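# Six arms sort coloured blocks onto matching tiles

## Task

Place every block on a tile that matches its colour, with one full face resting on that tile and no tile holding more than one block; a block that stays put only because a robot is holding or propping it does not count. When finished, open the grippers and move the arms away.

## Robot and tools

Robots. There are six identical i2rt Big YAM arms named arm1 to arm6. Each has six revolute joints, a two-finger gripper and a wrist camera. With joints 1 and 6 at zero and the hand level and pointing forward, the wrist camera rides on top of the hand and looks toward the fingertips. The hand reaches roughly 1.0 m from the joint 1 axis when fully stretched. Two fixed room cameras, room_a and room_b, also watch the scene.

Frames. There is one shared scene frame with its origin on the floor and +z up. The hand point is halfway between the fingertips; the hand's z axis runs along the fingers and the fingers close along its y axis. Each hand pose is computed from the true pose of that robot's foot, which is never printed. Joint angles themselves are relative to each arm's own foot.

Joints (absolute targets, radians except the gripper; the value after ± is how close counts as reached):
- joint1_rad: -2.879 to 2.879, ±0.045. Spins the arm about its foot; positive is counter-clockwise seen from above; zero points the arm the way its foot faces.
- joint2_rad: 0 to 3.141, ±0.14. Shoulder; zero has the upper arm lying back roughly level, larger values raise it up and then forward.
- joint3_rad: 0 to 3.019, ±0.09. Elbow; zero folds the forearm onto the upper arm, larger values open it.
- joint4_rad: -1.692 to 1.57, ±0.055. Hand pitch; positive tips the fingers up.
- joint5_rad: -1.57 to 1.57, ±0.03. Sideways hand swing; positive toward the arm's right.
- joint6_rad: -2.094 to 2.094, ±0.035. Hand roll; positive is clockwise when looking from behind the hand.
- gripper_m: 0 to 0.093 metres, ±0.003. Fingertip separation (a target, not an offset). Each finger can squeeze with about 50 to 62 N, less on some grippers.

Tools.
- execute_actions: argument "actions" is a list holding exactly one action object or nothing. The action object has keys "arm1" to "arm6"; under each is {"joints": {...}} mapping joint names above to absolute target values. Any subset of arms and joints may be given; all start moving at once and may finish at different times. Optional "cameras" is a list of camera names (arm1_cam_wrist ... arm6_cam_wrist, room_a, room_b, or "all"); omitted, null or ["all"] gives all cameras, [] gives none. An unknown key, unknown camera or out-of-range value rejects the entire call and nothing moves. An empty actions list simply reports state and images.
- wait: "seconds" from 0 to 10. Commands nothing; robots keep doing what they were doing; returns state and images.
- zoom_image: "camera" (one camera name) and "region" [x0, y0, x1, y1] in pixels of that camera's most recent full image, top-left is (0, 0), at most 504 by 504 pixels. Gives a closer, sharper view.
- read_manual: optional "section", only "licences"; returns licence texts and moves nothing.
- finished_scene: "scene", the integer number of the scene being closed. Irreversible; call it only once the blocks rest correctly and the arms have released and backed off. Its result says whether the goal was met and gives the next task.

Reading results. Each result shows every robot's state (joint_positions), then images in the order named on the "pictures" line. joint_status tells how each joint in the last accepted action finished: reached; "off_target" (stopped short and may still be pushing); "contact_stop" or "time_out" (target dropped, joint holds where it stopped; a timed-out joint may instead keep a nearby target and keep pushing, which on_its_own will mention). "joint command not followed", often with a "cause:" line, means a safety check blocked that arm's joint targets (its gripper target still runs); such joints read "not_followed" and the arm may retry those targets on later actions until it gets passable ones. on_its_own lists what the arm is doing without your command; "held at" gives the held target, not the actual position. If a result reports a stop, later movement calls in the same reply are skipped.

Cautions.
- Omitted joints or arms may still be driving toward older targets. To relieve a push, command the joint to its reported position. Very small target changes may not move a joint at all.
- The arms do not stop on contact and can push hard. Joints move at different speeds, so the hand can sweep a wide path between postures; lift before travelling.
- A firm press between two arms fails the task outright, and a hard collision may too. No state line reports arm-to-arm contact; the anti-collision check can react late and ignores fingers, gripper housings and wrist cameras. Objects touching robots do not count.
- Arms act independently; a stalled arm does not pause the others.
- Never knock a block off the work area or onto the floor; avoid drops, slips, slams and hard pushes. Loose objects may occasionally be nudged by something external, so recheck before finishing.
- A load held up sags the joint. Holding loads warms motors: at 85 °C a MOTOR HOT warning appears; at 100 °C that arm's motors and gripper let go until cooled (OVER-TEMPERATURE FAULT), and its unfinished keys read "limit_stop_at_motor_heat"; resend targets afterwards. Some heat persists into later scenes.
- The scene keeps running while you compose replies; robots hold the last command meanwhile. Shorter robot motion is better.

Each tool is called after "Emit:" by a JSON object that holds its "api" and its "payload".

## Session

Emit:
{"api": "execute_actions", "payload": {"actions": []}}

Scene clock: 0.00 s.
Motor temperatures (°C, as the motors report them): arm1=[21 26 26 21 19 19] | arm2=[20 27 26 19 21 20] | arm3=[20 22 23 19 20 19] | arm4=[20 21 27 21 19 19] | arm5=[21 20 25 20 21 21] | arm6=[19 22 22 20 21 19]
arm1.joint_positions: joint1_rad=-0.431 joint2_rad=+0.441 joint3_rad=+1.663 joint4_rad=-1.367 joint5_rad=-0.022 joint6_rad=-0.730 gripper_m=+0.094
arm1.joint_status: not commanded
arm1.hand: x=-0.0034 y=-0.0578 z=+1.3283 quat_wxyz=(-0.620, +0.654, -0.387, -0.195) (m; scene frame)
arm2.joint_positions: joint1_rad=-0.493 joint2_rad=+0.322 joint3_rad=+1.617 joint4_rad=-1.423 joint5_rad=-0.167 joint6_rad=-0.498 gripper_m=+0.095
arm2.joint_status: not commanded
arm2.hand: x=+1.1072 y=-0.3504 z=+1.3331 quat_wxyz=(-0.658, +0.341, -0.671, +0.009) (m; scene frame)
arm3.joint_positions: joint1_rad=+0.782 joint2_rad=+0.370 joint3_rad=+1.464 joint4_rad=-1.380 joint5_rad=-0.145 joint6_rad=-0.080 gripper_m=+0.094
arm3.joint_status: not commanded
arm3.hand: x=-0.2241 y=+0.9484 z=+1.2299 quat_wxyz=(-0.399, -0.583, -0.548, +0.448) (m; scene frame)
arm4.joint_positions: joint1_rad=-0.368 joint2_rad=+0.585 joint3_rad=+1.618 joint4_rad=-1.567 joint5_rad=+0.279 joint6_rad=-0.116 gripper_m=+0.095
arm4.joint_status: not commanded
arm4.hand: x=-1.1147 y=-0.8378 z=+1.3004 quat_wxyz=(-0.139, -0.739, -0.449, +0.482) (m; scene frame)
arm5.joint_positions: joint1_rad=-0.176 joint2_rad=+0.390 joint3_rad=+1.464 joint4_rad=-1.136 joint5_rad=-0.061 joint6_rad=+0.308 gripper_m=+0.094
arm5.joint_status: not commanded
arm5.hand: x=+1.3767 y=-1.5824 z=+1.2770 quat_wxyz=(-0.686, -0.224, -0.692, -0.006) (m; scene frame)
arm6.joint_positions: joint1_rad=-0.612 joint2_rad=+0.297 joint3_rad=+1.321 joint4_rad=-1.159 joint5_rad=+0.251 joint6_rad=-0.556 gripper_m=+0.095
arm6.joint_status: not commanded
arm6.hand: x=-0.9853 y=+1.7827 z=+1.2781 quat_wxyz=(-0.656, +0.342, -0.669, +0.075) (m; scene frame)
pictures: arm1_cam_wrist, arm2_cam_wrist, arm3_cam_wrist, arm4_cam_wrist, arm5_cam_wrist, arm6_cam_wrist, room_a, room_b
Images, in order (width x height): arm1_cam_wrist 504x504, arm2_cam_wrist 504x504, arm3_cam_wrist 504x504, arm4_cam_wrist 504x504, arm5_cam_wrist 504x504, arm6_cam_wrist 504x504, room_a 504x504, room_b 504x504.

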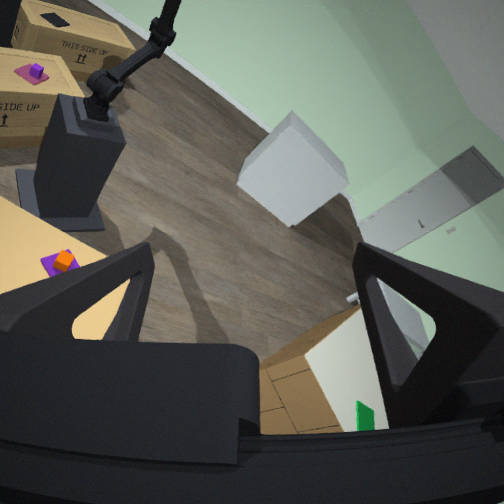

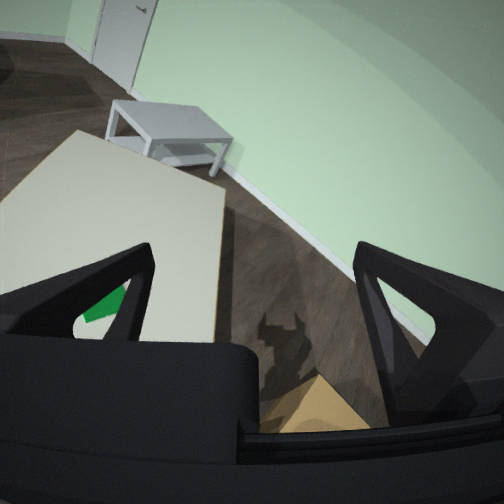

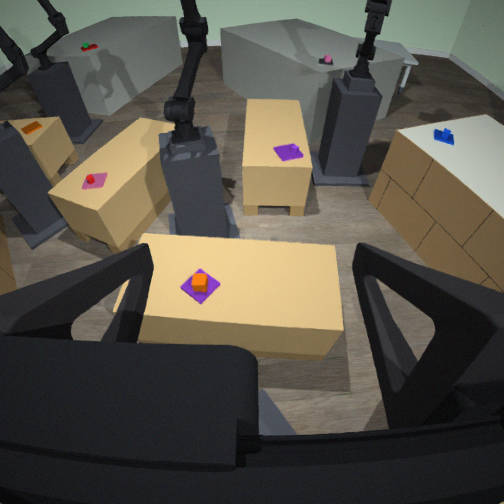

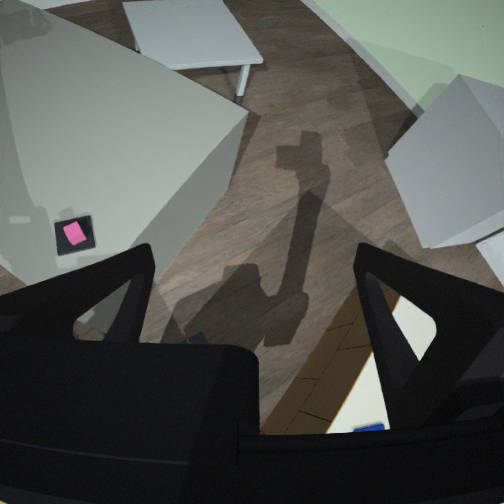

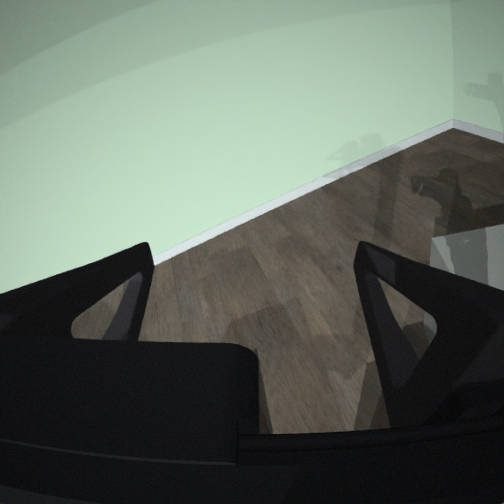

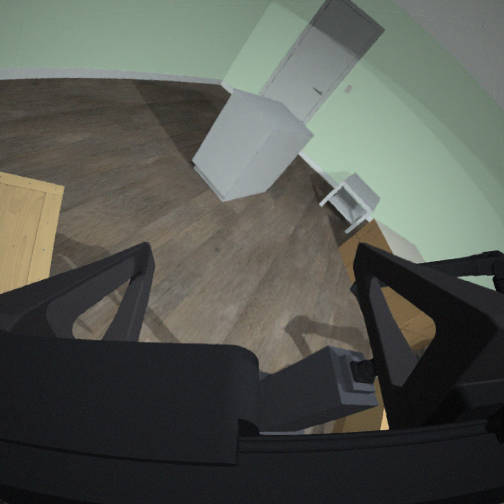

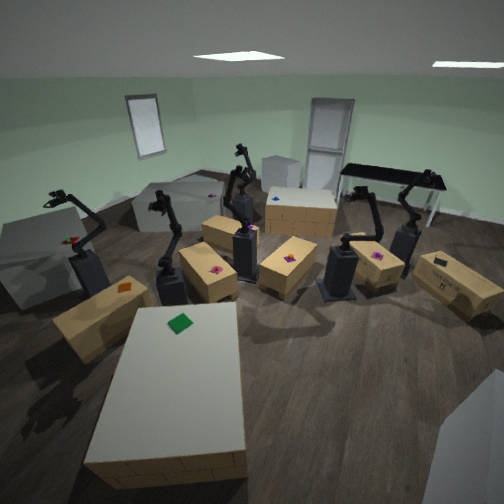

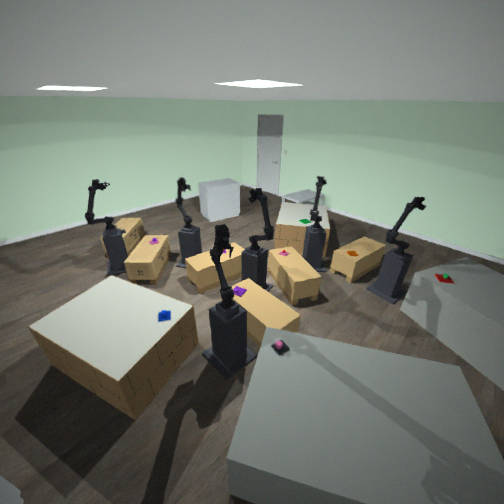

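Emit:
{"api": "zoom_image", "payload": {"camera": "arm3_cam_wrist", "region": [220, 30, 504, 230]}}

Emit:
{"api": "zoom_image", "payload": {"camera": "room_b", "region": [130, 220, 330, 370]}}

Emit:
{"api": "zoom_image", "payload": {"camera": "room_a", "region": [0, 180, 260, 360]}}

Emit:
{"api": "zoom_image", "payload": {"camera": "room_a", "region": [244, 170, 504, 330]}}

Region (220, 30, 504, 230) of arm3_cam_wrist's 504x504 image, scaled by 1.775, with more detail than that image has; it fills the top 355 rows of this view, and the rest is white.

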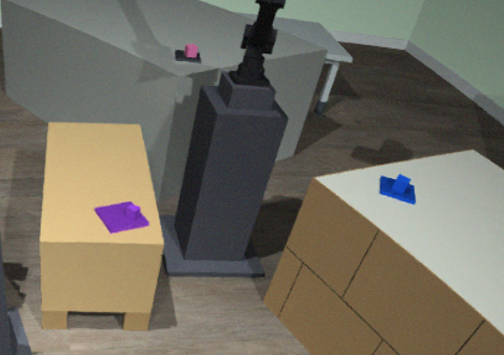

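Region (130, 220, 330, 370) of room_b's 504x504 image, scaled by 2.520, with more detail than that image has; it fills the top 378 rows of this view, and the rest is white.

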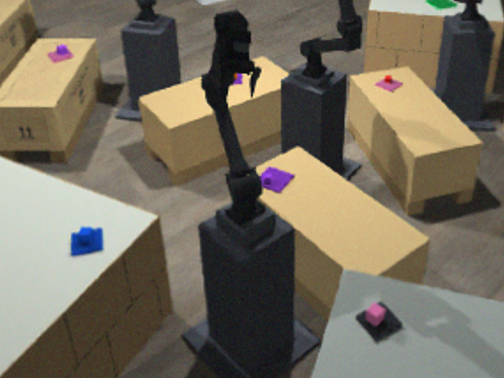

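Region (0, 180, 260, 360) of room_a's 504x504 image, scaled by 1.938, with more detail than that image has; it fills the top 349 rows of this view, and the rest is white.

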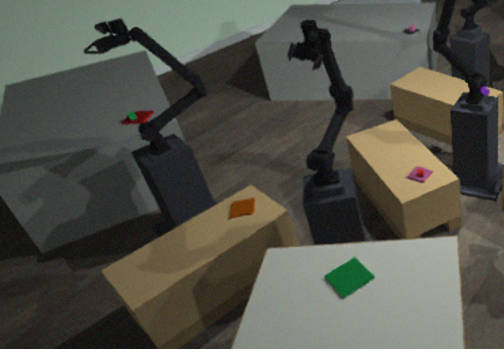

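Region (244, 170, 504, 330) of room_a's 504x504 image, scaled by 1.938, with more detail than that image has; it fills the top 310 rows of this view, and the rest is white.

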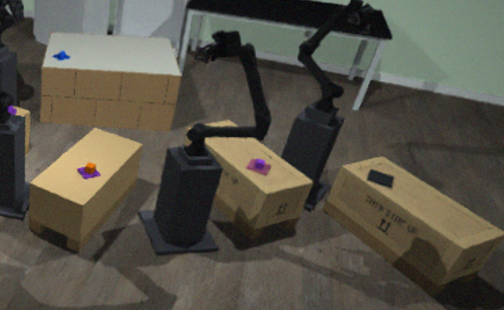

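Emit:
{"api": "execute_actions", "payload": {"actions": [{"arm1":{"joints":{"joint1_rad":-0.10,"joint2_rad":2.02,"joint3_rad":1.50,"joint4_rad":-1.03,"joint5_rad":0,"joint6_rad":0}},"arm2":{"joints":{"joint1_rad":2.07,"joint2_rad":1.955,"joint3_rad":1.387,"joint4_rad":-0.985,"joint5_rad":0,"joint6_rad":0}},"arm3":{"joints":{"joint1_rad":-1.25,"joint2_rad":1.95,"joint3_rad":1.387,"joint4_rad":-0.985,"joint5_rad":0,"joint6_rad":0}},"arm4":{"joints":{"joint1_rad":0.11,"joint2_rad":1.84,"joint3_rad":1.50,"joint4_rad":-1.21,"joint5_rad":0,"joint6_rad":0}},"arm5":{"joints":{"joint1_rad":-1.45,"joint2_rad":1.64,"joint3_rad":1.655,"joint4_rad":-1.56,"joint5_rad":0,"joint6_rad":0}}}], "cameras": ["arm1_cam_wrist","arm2_cam_wrist","arm3_cam_wrist","arm4_cam_wrist","arm5_cam_wrist"]}}

Scene clock: 68.43 s.
Motor temperatures (°C, as the motors report them): arm1=[21 25 28 21 19 19] | arm2=[20 27 27 19 21 20] | arm3=[20 22 25 19 20 19] | arm4=[20 21 30 21 19 19] | arm5=[21 21 26 21 21 21] | arm6=[19 22 24 20 21 19]
arm1.joint_positions: joint1_rad=-0.106 joint2_rad=+2.024 joint3_rad=+1.493 joint4_rad=-1.031 joint5_rad=-0.002 joint6_rad=-0.007 gripper_m=+0.094
arm1.joint_status: all done
arm1.hand: x=-0.0611 y=+0.4325 z=+0.6474 quat_wxyz=(+0.001, +0.735, -0.678, +0.001) (m; scene frame)
arm2.joint_positions: joint1_rad=+2.078 joint2_rad=+1.961 joint3_rad=+1.393 joint4_rad=-0.992 joint5_rad=+0.000 joint6_rad=-0.010 gripper_m=+0.095
arm2.joint_status: all done
arm2.hand: x=+0.5524 y=-0.2382 z=+0.6867 quat_wxyz=(+0.004, +0.991, -0.135, -0.007) (m; scene frame)
arm3.joint_positions: joint1_rad=-1.257 joint2_rad=+1.962 joint3_rad=+1.379 joint4_rad=-0.981 joint5_rad=+0.000 joint6_rad=-0.010 gripper_m=+0.094
arm3.joint_status: all done
arm3.hand: x=-0.6334 y=+1.4122 z=+0.6228 quat_wxyz=(+0.003, -0.939, +0.343, -0.002) (m; scene frame)
arm4.joint_positions: joint1_rad=+0.106 joint2_rad=+1.842 joint3_rad=+1.499 joint4_rad=-1.220 joint5_rad=+0.002 joint6_rad=-0.009 gripper_m=+0.095
arm4.joint_status: all done
arm4.hand: x=-0.9810 y=-1.2757 z=+0.8028 quat_wxyz=(-0.007, -0.688, -0.726, +0.000) (m; scene frame)
arm5.joint_positions: joint1_rad=-1.453 joint2_rad=+1.660 joint3_rad=+1.639 joint4_rad=-1.546 joint5_rad=-0.001 joint6_rad=+0.012 gripper_m=+0.094
arm5.joint_status: all done
arm5.hand: x=+1.2226 y=-2.0487 z=+0.8623 quat_wxyz=(-0.001, -0.736, -0.677, -0.004) (m; scene frame)
arm6.joint_positions: joint1_rad=-0.612 joint2_rad=+0.297 joint3_rad=+1.321 joint4_rad=-1.159 joint5_rad=+0.251 joint6_rad=-0.556 gripper_m=+0.095
arm6.joint_status: not commanded
arm6.hand: x=-0.9853 y=+1.7827 z=+1.2781 quat_wxyz=(-0.656, +0.342, -0.669, +0.075) (m; scene frame)
pictures: arm1_cam_wrist, arm2_cam_wrist, arm3_cam_wrist, arm4_cam_wrist, arm5_cam_wrist
Images, in order (width x height): arm1_cam_wrist 504x504, arm2_cam_wrist 504x504, arm3_cam_wrist 504x504, arm4_cam_wrist 504x504, arm5_cam_wrist 504x504.

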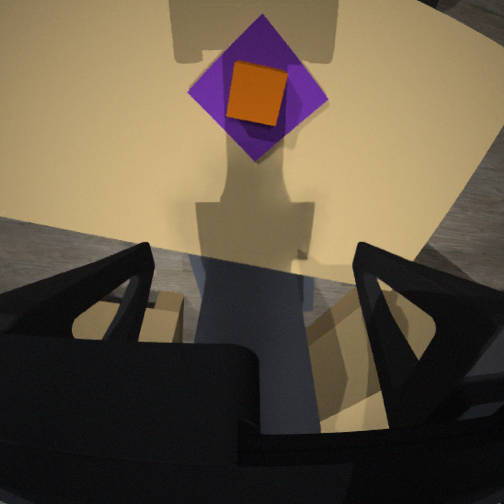

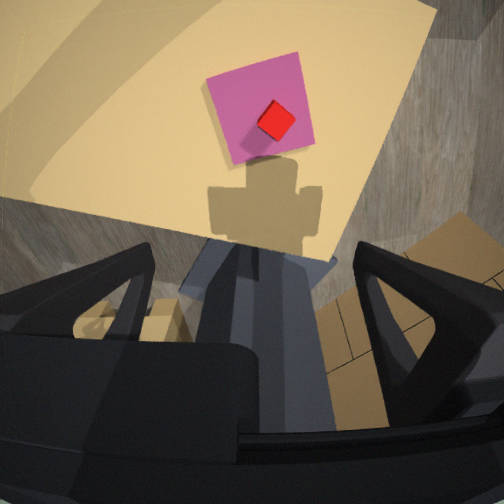

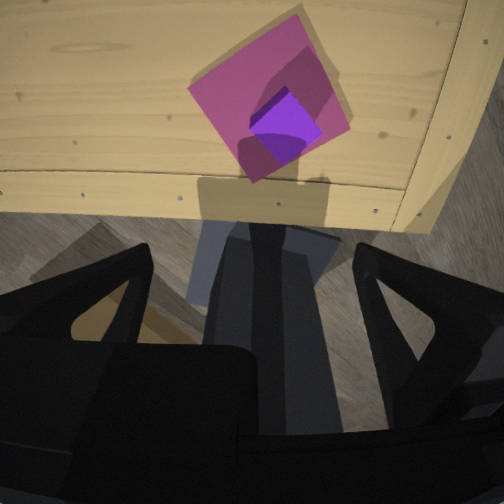

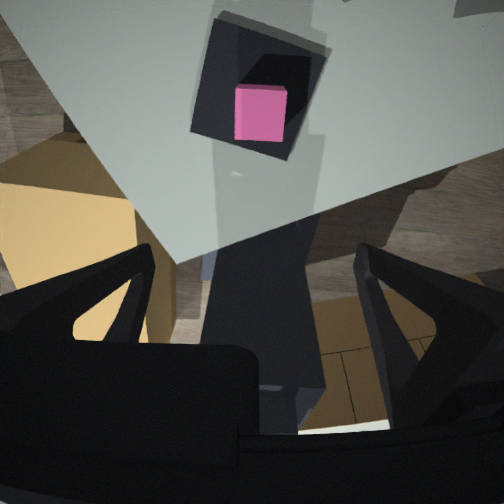

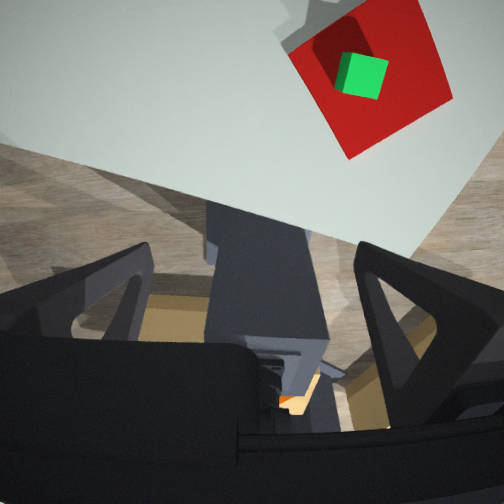

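Emit:
{"api": "zoom_image", "payload": {"camera": "arm1_cam_wrist", "region": [170, 0, 350, 180]}}

Emit:
{"api": "zoom_image", "payload": {"camera": "arm2_cam_wrist", "region": [180, 30, 340, 190]}}

Emit:
{"api": "zoom_image", "payload": {"camera": "arm3_cam_wrist", "region": [170, 0, 370, 200]}}

Emit:
{"api": "zoom_image", "payload": {"camera": "arm4_cam_wrist", "region": [170, 0, 350, 180]}}

Emit:
{"api": "zoom_image", "payload": {"camera": "arm5_cam_wrist", "region": [270, 0, 470, 200]}}

Region (170, 0, 350, 180) of arm1_cam_wrist's 504x504 image, scaled by 2.800, with more detail than that image has.

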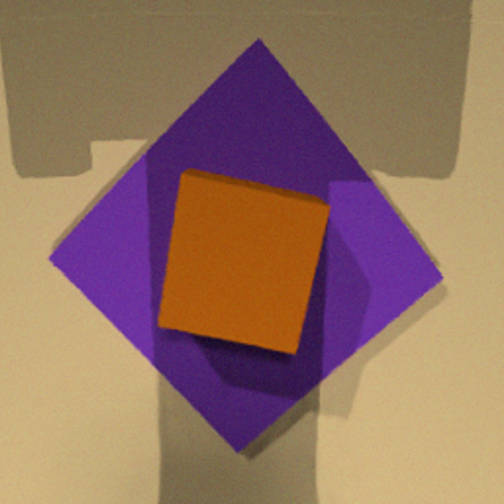

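Region (180, 30, 340, 190) of arm2_cam_wrist's 504x504 image, scaled by 3.150, with more detail than that image has.

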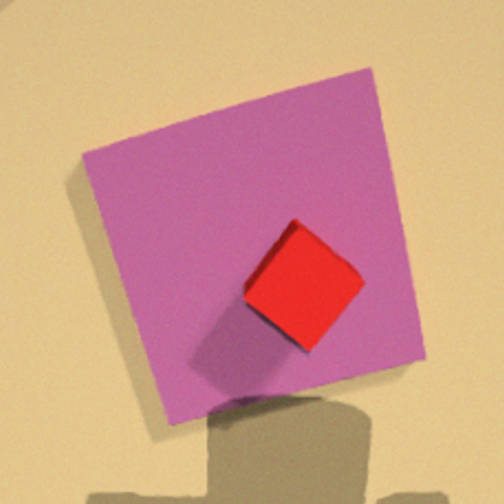

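Region (170, 0, 370, 200) of arm3_cam_wrist's 504x504 image, scaled by 2.520, with more detail than that image has.

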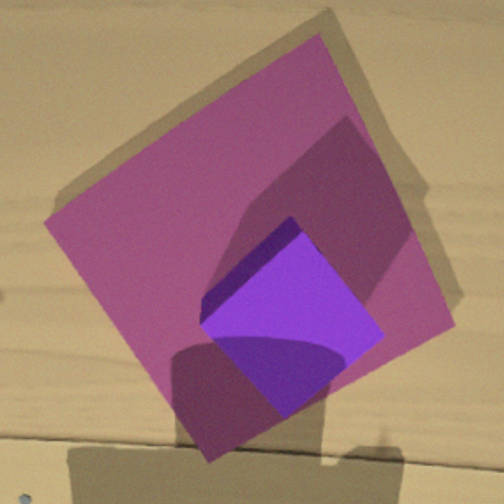

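Region (170, 0, 350, 180) of arm4_cam_wrist's 504x504 image, scaled by 2.800, with more detail than that image has.

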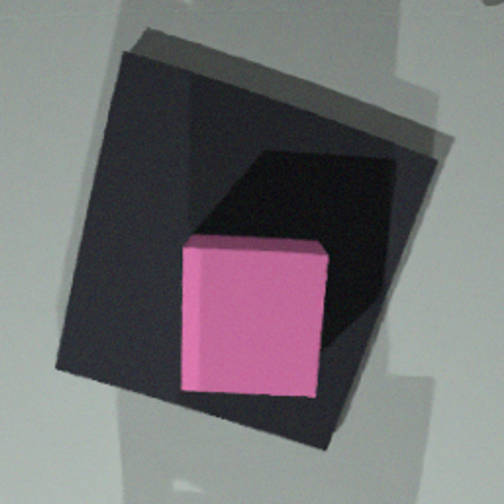

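Region (270, 0, 470, 200) of arm5_cam_wrist's 504x504 image, scaled by 2.520, with more detail than that image has.

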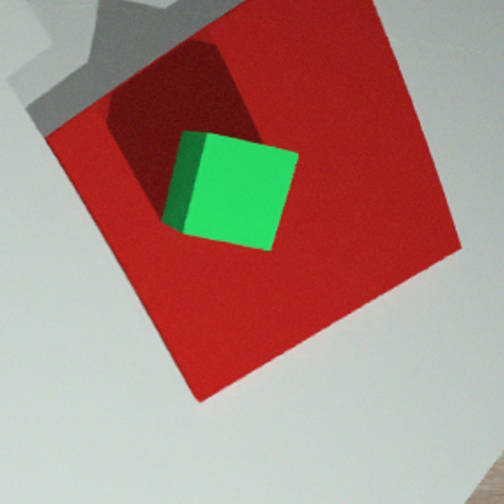

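Emit:
{"api": "execute_actions", "payload": {"actions": [{"arm1":{"joints":{"joint2_rad":2.435,"joint3_rad":1.68,"joint4_rad":-0.785,"joint6_rad":0.20}},"arm2":{"joints":{"joint1_rad":2.024,"joint2_rad":2.425,"joint3_rad":1.475,"joint4_rad":-0.577,"joint6_rad":0.62}},"arm3":{"joints":{"joint1_rad":-1.318,"joint2_rad":2.23,"joint3_rad":1.445,"joint4_rad":-0.735,"joint6_rad":0.775}},"arm4":{"joints":{"joint2_rad":2.09,"joint3_rad":1.46,"joint4_rad":-0.935,"joint6_rad":0.05}},"arm5":{"joints":{"joint1_rad":-1.626,"joint2_rad":1.89,"joint3_rad":1.64,"joint4_rad":-1.293,"joint6_rad":-0.06}}}], "cameras": ["arm1_cam_wrist","arm2_cam_wrist","arm3_cam_wrist","arm4_cam_wrist","arm5_cam_wrist"]}}

Scene clock: 148.43 s.
Motor temperatures (°C, as the motors report them): arm1=[21 28 29 21 19 19] | arm2=[20 28 28 19 21 20] | arm3=[20 24 25 19 20 19] | arm4=[20 24 31 21 19 19] | arm5=[21 23 28 20 21 21] | arm6=[19 22 24 20 21 19]
arm1.joint_positions: joint1_rad=-0.106 joint2_rad=+2.429 joint3_rad=+1.664 joint4_rad=-0.792 joint5_rad=-0.002 joint6_rad=+0.192 gripper_m=+0.094
arm1.joint_status: all done
arm1.hand: x=-0.0644 y=+0.4819 z=+0.4610 quat_wxyz=(+0.000, +0.664, -0.748, -0.001) (m; scene frame)
arm2.joint_positions: joint1_rad=+2.025 joint2_rad=+2.455 joint3_rad=+1.460 joint4_rad=-0.592 joint5_rad=+0.000 joint6_rad=+0.610 gripper_m=+0.095
arm2.joint_status: all done
arm2.hand: x=+0.5523 y=-0.2103 z=+0.4345 quat_wxyz=(+0.004, +0.891, -0.454, +0.008) (m; scene frame)
arm3.joint_positions: joint1_rad=-1.325 joint2_rad=+2.254 joint3_rad=+1.424 joint4_rad=-0.744 joint5_rad=+0.000 joint6_rad=+0.762 gripper_m=+0.094
arm3.joint_status: all done
arm3.hand: x=-0.6219 y=+1.4547 z=+0.4782 quat_wxyz=(+0.003, -0.718, +0.696, -0.005) (m; scene frame)
arm4.joint_positions: joint1_rad=+0.106 joint2_rad=+2.086 joint3_rad=+1.454 joint4_rad=-0.952 joint5_rad=+0.002 joint6_rad=+0.041 gripper_m=+0.095
arm4.joint_status: all done
arm4.hand: x=-0.9781 y=-1.2982 z=+0.6552 quat_wxyz=(+0.001, -0.706, -0.708, -0.008) (m; scene frame)
arm5.joint_positions: joint1_rad=-1.626 joint2_rad=+1.904 joint3_rad=+1.626 joint4_rad=-1.308 joint5_rad=-0.001 joint6_rad=-0.048 gripper_m=+0.094
arm5.joint_status: all done
arm5.hand: x=+1.1206 y=-2.0991 z=+0.7291 quat_wxyz=(+0.005, -0.773, -0.634, -0.011) (m; scene frame)
arm6.joint_positions: joint1_rad=-0.612 joint2_rad=+0.297 joint3_rad=+1.321 joint4_rad=-1.159 joint5_rad=+0.251 joint6_rad=-0.556 gripper_m=+0.095
arm6.joint_status: not commanded
arm6.hand: x=-0.9853 y=+1.7827 z=+1.2781 quat_wxyz=(-0.656, +0.342, -0.669, +0.075) (m; scene frame)
pictures: arm1_cam_wrist, arm2_cam_wrist, arm3_cam_wrist, arm4_cam_wrist, arm5_cam_wrist
Images, in order (width x height): arm1_cam_wrist 504x504, arm2_cam_wrist 504x504, arm3_cam_wrist 504x504, arm4_cam_wrist 504x504, arm5_cam_wrist 504x504.

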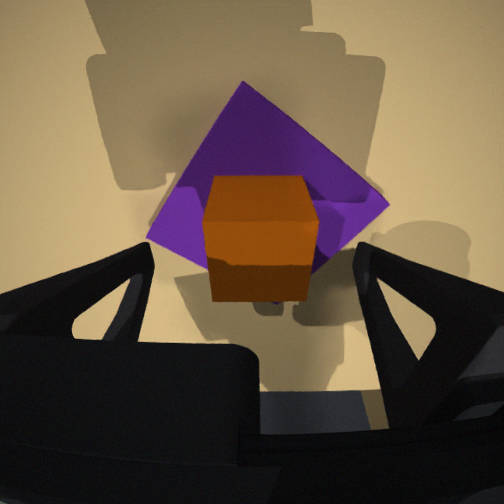

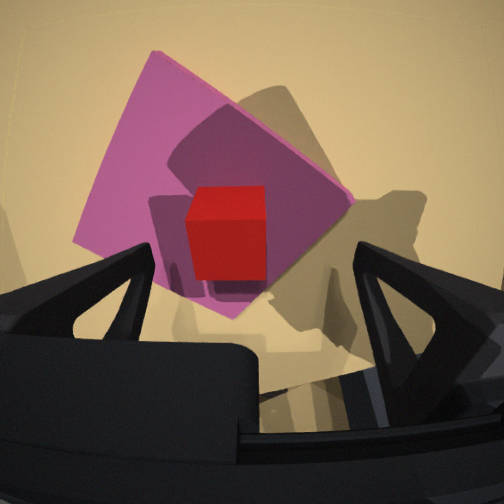

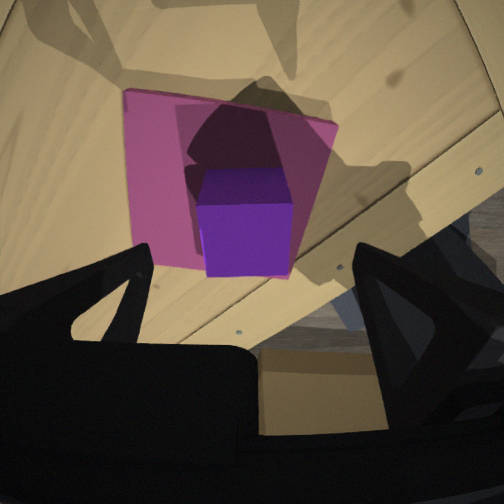

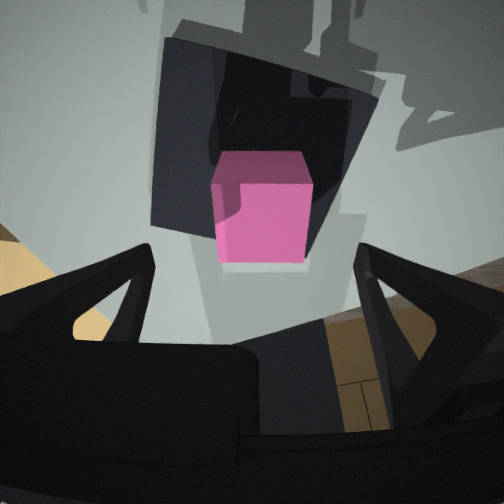

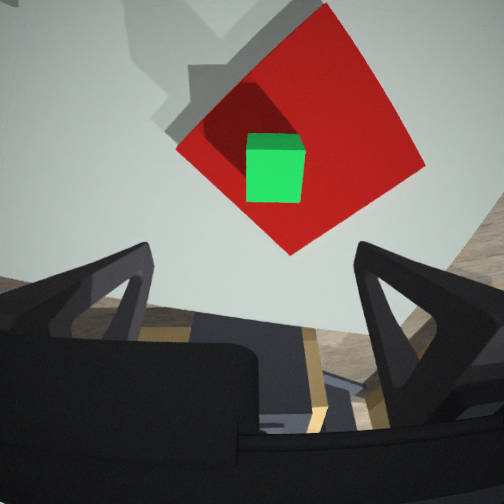

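Emit:
{"api": "execute_actions", "payload": {"actions": []}}

Scene clock: 168.87 s.
Motor temperatures (°C, as the motors report them): arm1=[21 29 29 21 19 19] | arm2=[20 29 27 19 21 20] | arm3=[20 25 25 19 20 19] | arm4=[20 25 30 21 19 19] | arm5=[21 23 28 21 21 21] | arm6=[19 22 24 20 21 19]
arm1.joint_positions: joint1_rad=-0.106 joint2_rad=+2.429 joint3_rad=+1.664 joint4_rad=-0.792 joint5_rad=-0.002 joint6_rad=+0.192 gripper_m=+0.094
arm1.joint_status: all done
arm1.hand: x=-0.0644 y=+0.4819 z=+0.4610 quat_wxyz=(+0.000, +0.664, -0.748, -0.001) (m; scene frame)
arm2.joint_positions: joint1_rad=+2.025 joint2_rad=+2.455 joint3_rad=+1.460 joint4_rad=-0.592 joint5_rad=+0.000 joint6_rad=+0.610 gripper_m=+0.095
arm2.joint_status: all done
arm2.hand: x=+0.5523 y=-0.2103 z=+0.4345 quat_wxyz=(+0.004, +0.891, -0.454, +0.008) (m; scene frame)
arm3.joint_positions: joint1_rad=-1.325 joint2_rad=+2.254 joint3_rad=+1.424 joint4_rad=-0.744 joint5_rad=+0.000 joint6_rad=+0.763 gripper_m=+0.094
arm3.joint_status: all done
arm3.hand: x=-0.6219 y=+1.4547 z=+0.4782 quat_wxyz=(+0.003, -0.718, +0.696, -0.005) (m; scene frame)
arm4.joint_positions: joint1_rad=+0.106 joint2_rad=+2.086 joint3_rad=+1.454 joint4_rad=-0.952 joint5_rad=+0.002 joint6_rad=+0.041 gripper_m=+0.095
arm4.joint_status: all done
arm4.hand: x=-0.9781 y=-1.2982 z=+0.6552 quat_wxyz=(+0.001, -0.706, -0.708, -0.008) (m; scene frame)
arm5.joint_positions: joint1_rad=-1.626 joint2_rad=+1.904 joint3_rad=+1.626 joint4_rad=-1.308 joint5_rad=-0.001 joint6_rad=-0.048 gripper_m=+0.094
arm5.joint_status: all done
arm5.hand: x=+1.1206 y=-2.0991 z=+0.7291 quat_wxyz=(+0.005, -0.773, -0.634, -0.011) (m; scene frame)
arm6.joint_positions: joint1_rad=-0.612 joint2_rad=+0.297 joint3_rad=+1.321 joint4_rad=-1.159 joint5_rad=+0.251 joint6_rad=-0.556 gripper_m=+0.095
arm6.joint_status: not commanded
arm6.hand: x=-0.9853 y=+1.7827 z=+1.2781 quat_wxyz=(-0.656, +0.342, -0.669, +0.075) (m; scene frame)
pictures: arm1_cam_wrist, arm2_cam_wrist, arm3_cam_wrist, arm4_cam_wrist, arm5_cam_wrist, arm6_cam_wrist, room_a, room_b
Images, in order (width x height): arm1_cam_wrist 504x504, arm2_cam_wrist 504x504, arm3_cam_wrist 504x504, arm4_cam_wrist 504x504, arm5_cam_wrist 504x504, arm6_cam_wrist 504x504, room_a 504x504, room_b 504x504.

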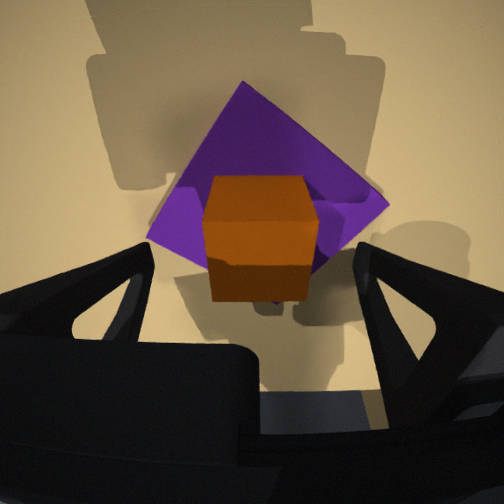

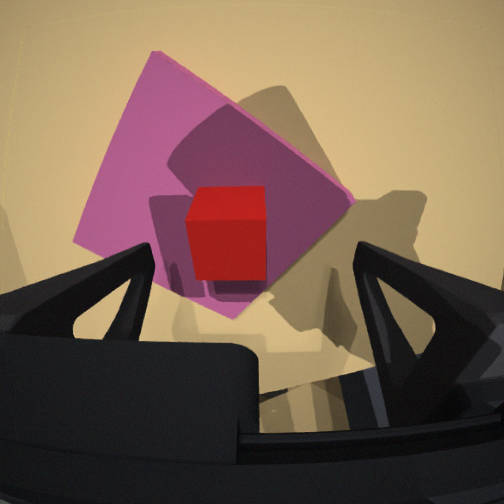

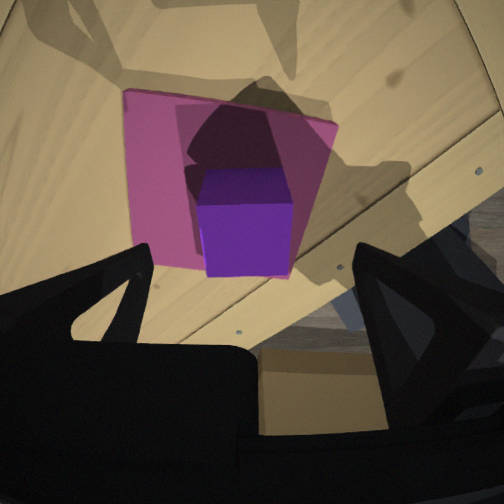

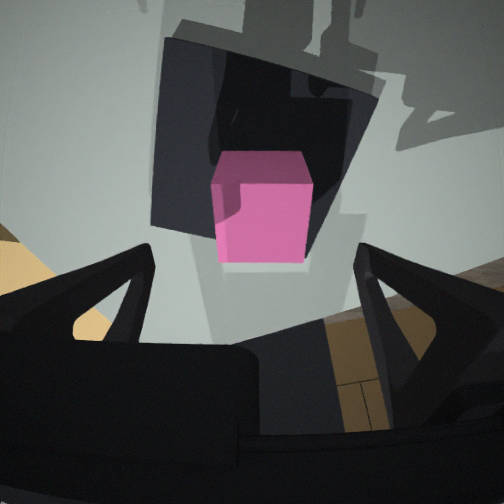

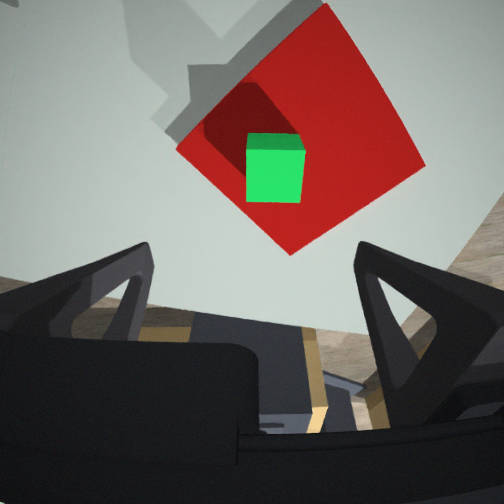

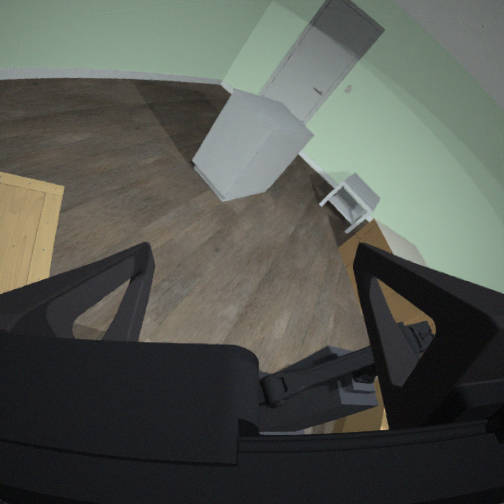

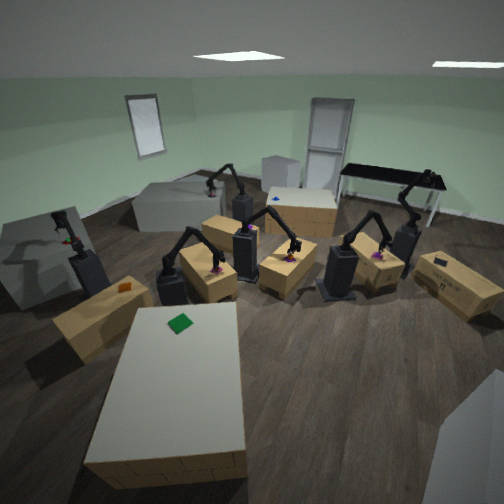

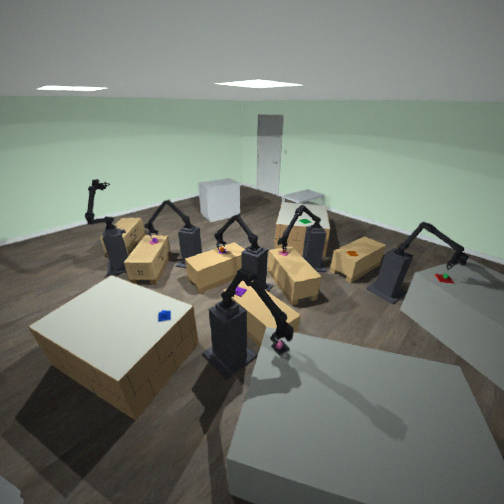

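Emit:
{"api": "execute_actions", "payload": {"actions": [{"arm1":{"joints":{"joint2_rad":2.486,"joint3_rad":1.73,"joint4_rad":-0.785}},"arm2":{"joints":{"joint2_rad":2.485,"joint3_rad":1.55,"joint4_rad":-0.612}},"arm3":{"joints":{"joint2_rad":2.33,"joint4_rad":-0.652}},"arm4":{"joints":{"joint2_rad":2.14,"joint3_rad":1.515,"joint4_rad":-0.91}},"arm5":{"joints":{"joint1_rad":-1.655,"joint2_rad":2.0,"joint3_rad":1.613,"joint4_rad":-1.175}}}], "cameras": ["arm1_cam_wrist","arm2_cam_wrist","arm3_cam_wrist","arm4_cam_wrist","arm5_cam_wrist"]}}

Scene clock: 237.83 s.
Motor temperatures (°C, as the motors report them): arm1=[21 30 29 21 19 19] | arm2=[20 31 27 19 21 20] | arm3=[20 26 25 19 20 19] | arm4=[20 26 30 21 19 19] | arm5=[21 24 28 20 21 21] | arm6=[19 22 24 20 21 19]
arm1.joint_positions: joint1_rad=-0.106 joint2_rad=+2.467 joint3_rad=+1.697 joint4_rad=-0.791 joint5_rad=-0.002 joint6_rad=+0.192 gripper_m=+0.094
arm1.joint_status: all done
arm1.hand: x=-0.0647 y=+0.4867 z=+0.4472 quat_wxyz=(+0.001, +0.664, -0.748, +0.000) (m; scene frame)
arm2.joint_positions: joint1_rad=+2.025 joint2_rad=+2.466 joint3_rad=+1.517 joint4_rad=-0.599 joint5_rad=+0.000 joint6_rad=+0.611 gripper_m=+0.095
arm2.joint_status: all done
arm2.hand: x=+0.5276 y=-0.2017 z=+0.4409 quat_wxyz=(+0.007, +0.891, -0.455, -0.011) (m; scene frame)
arm3.joint_positions: joint1_rad=-1.325 joint2_rad=+2.346 joint3_rad=+1.425 joint4_rad=-0.660 joint5_rad=+0.000 joint6_rad=+0.763 gripper_m=+0.094
arm3.joint_status: all done
arm3.hand: x=-0.6163 y=+1.4496 z=+0.4276 quat_wxyz=(+0.003, -0.718, +0.696, -0.009) (m; scene frame)
arm4.joint_positions: joint1_rad=+0.106 joint2_rad=+2.116 joint3_rad=+1.472 joint4_rad=-0.926 joint5_rad=+0.002 joint6_rad=+0.041 gripper_m=+0.095
arm4.joint_status: all done
arm4.hand: x=-0.9776 y=-1.3077 z=+0.6439 quat_wxyz=(-0.005, -0.706, -0.708, -0.003) (m; scene frame)
arm5.joint_positions: joint1_rad=-1.653 joint2_rad=+2.025 joint3_rad=+1.607 joint4_rad=-1.190 joint5_rad=-0.001 joint6_rad=-0.049 gripper_m=+0.094
arm5.joint_status: all done
arm5.hand: x=+1.1017 y=-2.1093 z=+0.6540 quat_wxyz=(+0.011, -0.782, -0.623, -0.020) (m; scene frame)
arm6.joint_positions: joint1_rad=-0.612 joint2_rad=+0.297 joint3_rad=+1.321 joint4_rad=-1.159 joint5_rad=+0.251 joint6_rad=-0.556 gripper_m=+0.095
arm6.joint_status: not commanded
arm6.hand: x=-0.9853 y=+1.7827 z=+1.2781 quat_wxyz=(-0.656, +0.342, -0.669, +0.075) (m; scene frame)
pictures: arm1_cam_wrist, arm2_cam_wrist, arm3_cam_wrist, arm4_cam_wrist, arm5_cam_wrist
Images, in order (width x height): arm1_cam_wrist 504x504, arm2_cam_wrist 504x504, arm3_cam_wrist 504x504, arm4_cam_wrist 504x504, arm5_cam_wrist 504x504.

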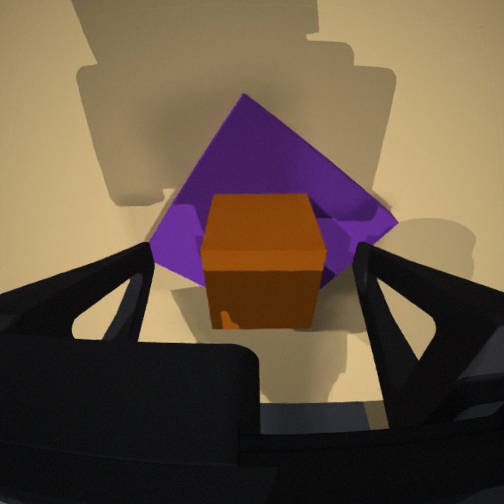

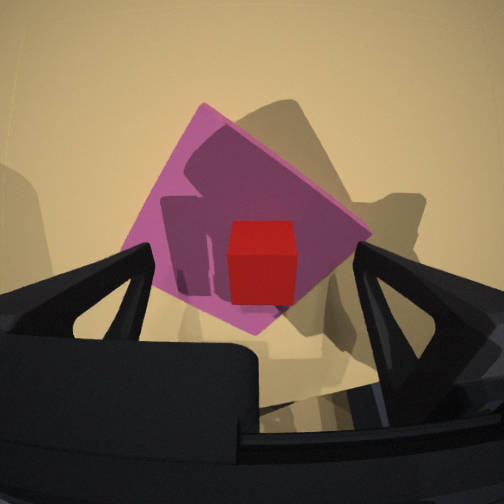

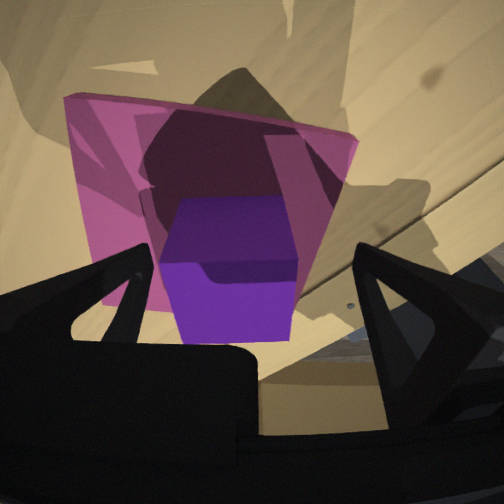

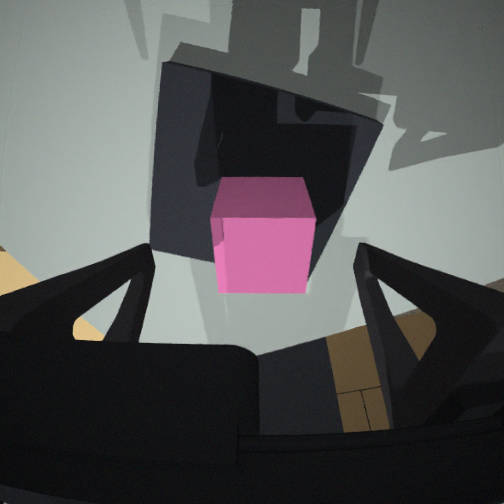

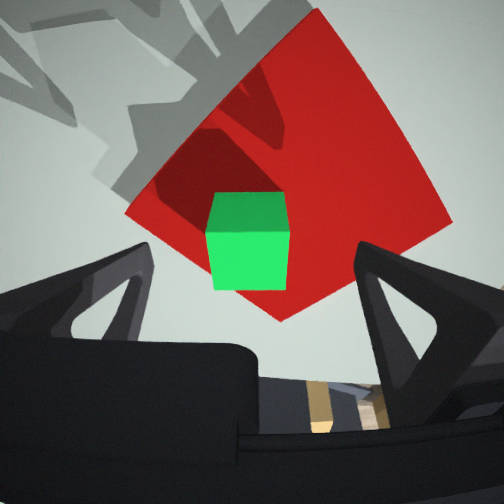

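Emit:
{"api": "execute_actions", "payload": {"actions": [{"arm1":{"joints":{"gripper_m":0.0}},"arm2":{"joints":{"joint2_rad":2.505}},"arm3":{"joints":{"gripper_m":0.0}},"arm4":{"joints":{"joint2_rad":2.178,"joint3_rad":1.555,"joint4_rad":-0.915}},"arm5":{"joints":{"joint3_rad":1.565,"joint4_rad":-1.10}}}], "cameras": ["arm1_cam_wrist","arm2_cam_wrist","arm3_cam_wrist","arm4_cam_wrist","arm5_cam_wrist"]}}

Scene clock: 296.27 s.
Motor temperatures (°C, as the motors report them): arm1=[21 30 30 21 19 19] | arm2=[20 30 28 19 21 20] | arm3=[20 26 24 19 20 19] | arm4=[20 26 33 21 19 19] | arm5=[21 25 28 20 21 21] | arm6=[19 22 24 20 21 19]
arm1.joint_positions: joint1_rad=-0.106 joint2_rad=+2.467 joint3_rad=+1.697 joint4_rad=-0.791 joint5_rad=-0.001 joint6_rad=+0.193 gripper_m=+0.047
arm1.joint_status: gripper_m off_target (ended at +0.047, target +0.000)
arm1.hand: x=-0.0645 y=+0.4868 z=+0.4472 quat_wxyz=(+0.000, +0.663, -0.748, +0.001) (m; scene frame)
arm2.joint_positions: joint1_rad=+2.025 joint2_rad=+2.489 joint3_rad=+1.517 joint4_rad=-0.599 joint5_rad=+0.000 joint6_rad=+0.611 gripper_m=+0.095
arm2.joint_status: all done
arm2.hand: x=+0.5360 y=-0.2047 z=+0.4276 quat_wxyz=(+0.005, +0.891, -0.455, +0.001) (m; scene frame)
arm3.joint_positions: joint1_rad=-1.324 joint2_rad=+2.346 joint3_rad=+1.425 joint4_rad=-0.659 joint5_rad=+0.000 joint6_rad=+0.763 gripper_m=+0.048
arm3.joint_status: gripper_m off_target (ended at +0.048, target +0.000)
arm3.hand: x=-0.6167 y=+1.4497 z=+0.4276 quat_wxyz=(+0.003, -0.718, +0.696, -0.009) (m; scene frame)
arm4.joint_positions: joint1_rad=+0.106 joint2_rad=+2.152 joint3_rad=+1.515 joint4_rad=-0.926 joint5_rad=+0.002 joint6_rad=+0.041 gripper_m=+0.095
arm4.joint_status: all done
arm4.hand: x=-0.9769 y=-1.3208 z=+0.6364 quat_wxyz=(-0.007, -0.706, -0.708, -0.001) (m; scene frame)
arm5.joint_positions: joint1_rad=-1.653 joint2_rad=+2.020 joint3_rad=+1.566 joint4_rad=-1.117 joint5_rad=-0.001 joint6_rad=-0.049 gripper_m=+0.094
arm5.joint_status: all done
arm5.hand: x=+1.1013 y=-2.1108 z=+0.6419 quat_wxyz=(+0.001, -0.782, -0.623, -0.006) (m; scene frame)
arm6.joint_positions: joint1_rad=-0.612 joint2_rad=+0.297 joint3_rad=+1.321 joint4_rad=-1.159 joint5_rad=+0.251 joint6_rad=-0.556 gripper_m=+0.095
arm6.joint_status: not commanded
arm6.hand: x=-0.9853 y=+1.7827 z=+1.2781 quat_wxyz=(-0.656, +0.342, -0.669, +0.075) (m; scene frame)
pictures: arm1_cam_wrist, arm2_cam_wrist, arm3_cam_wrist, arm4_cam_wrist, arm5_cam_wrist
Images, in order (width x height): arm1_cam_wrist 504x504, arm2_cam_wrist 504x504, arm3_cam_wrist 504x504, arm4_cam_wrist 504x504, arm5_cam_wrist 504x504.

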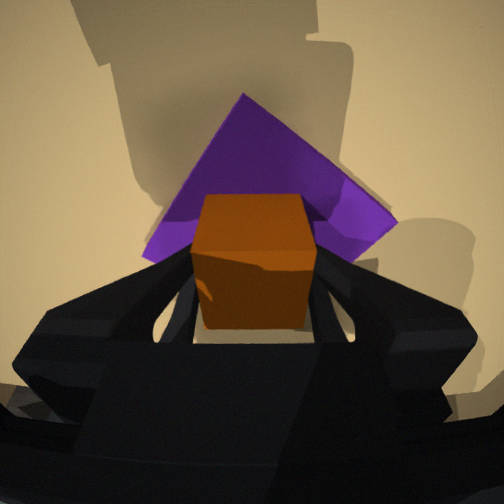

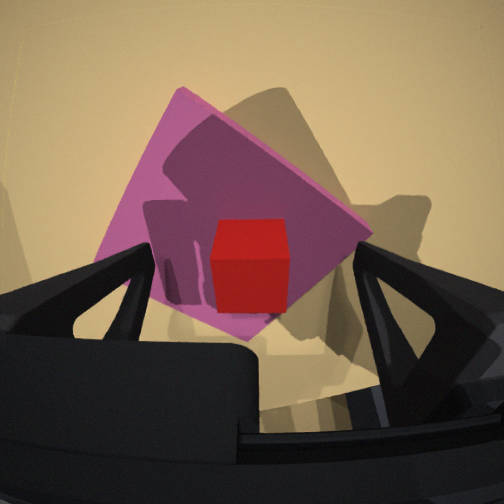

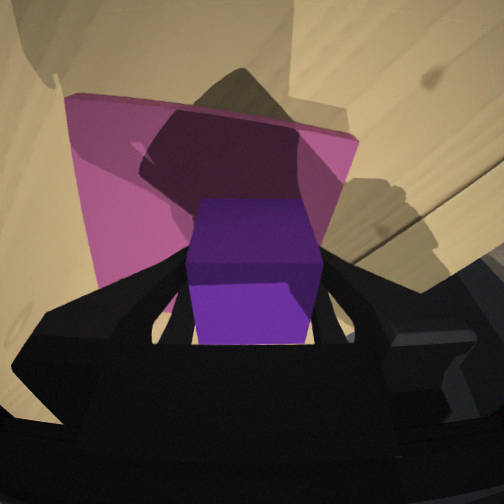

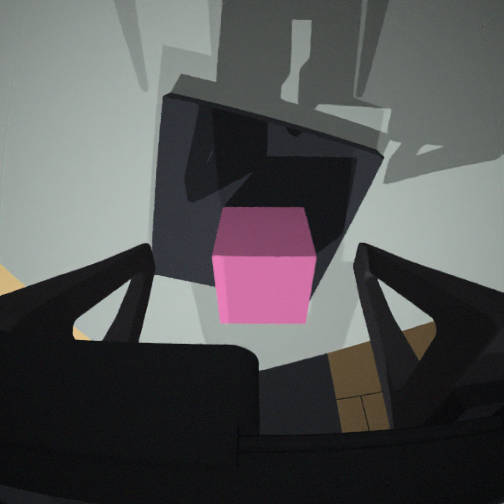

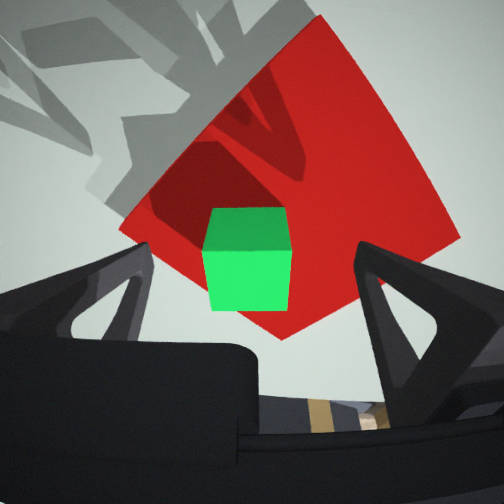

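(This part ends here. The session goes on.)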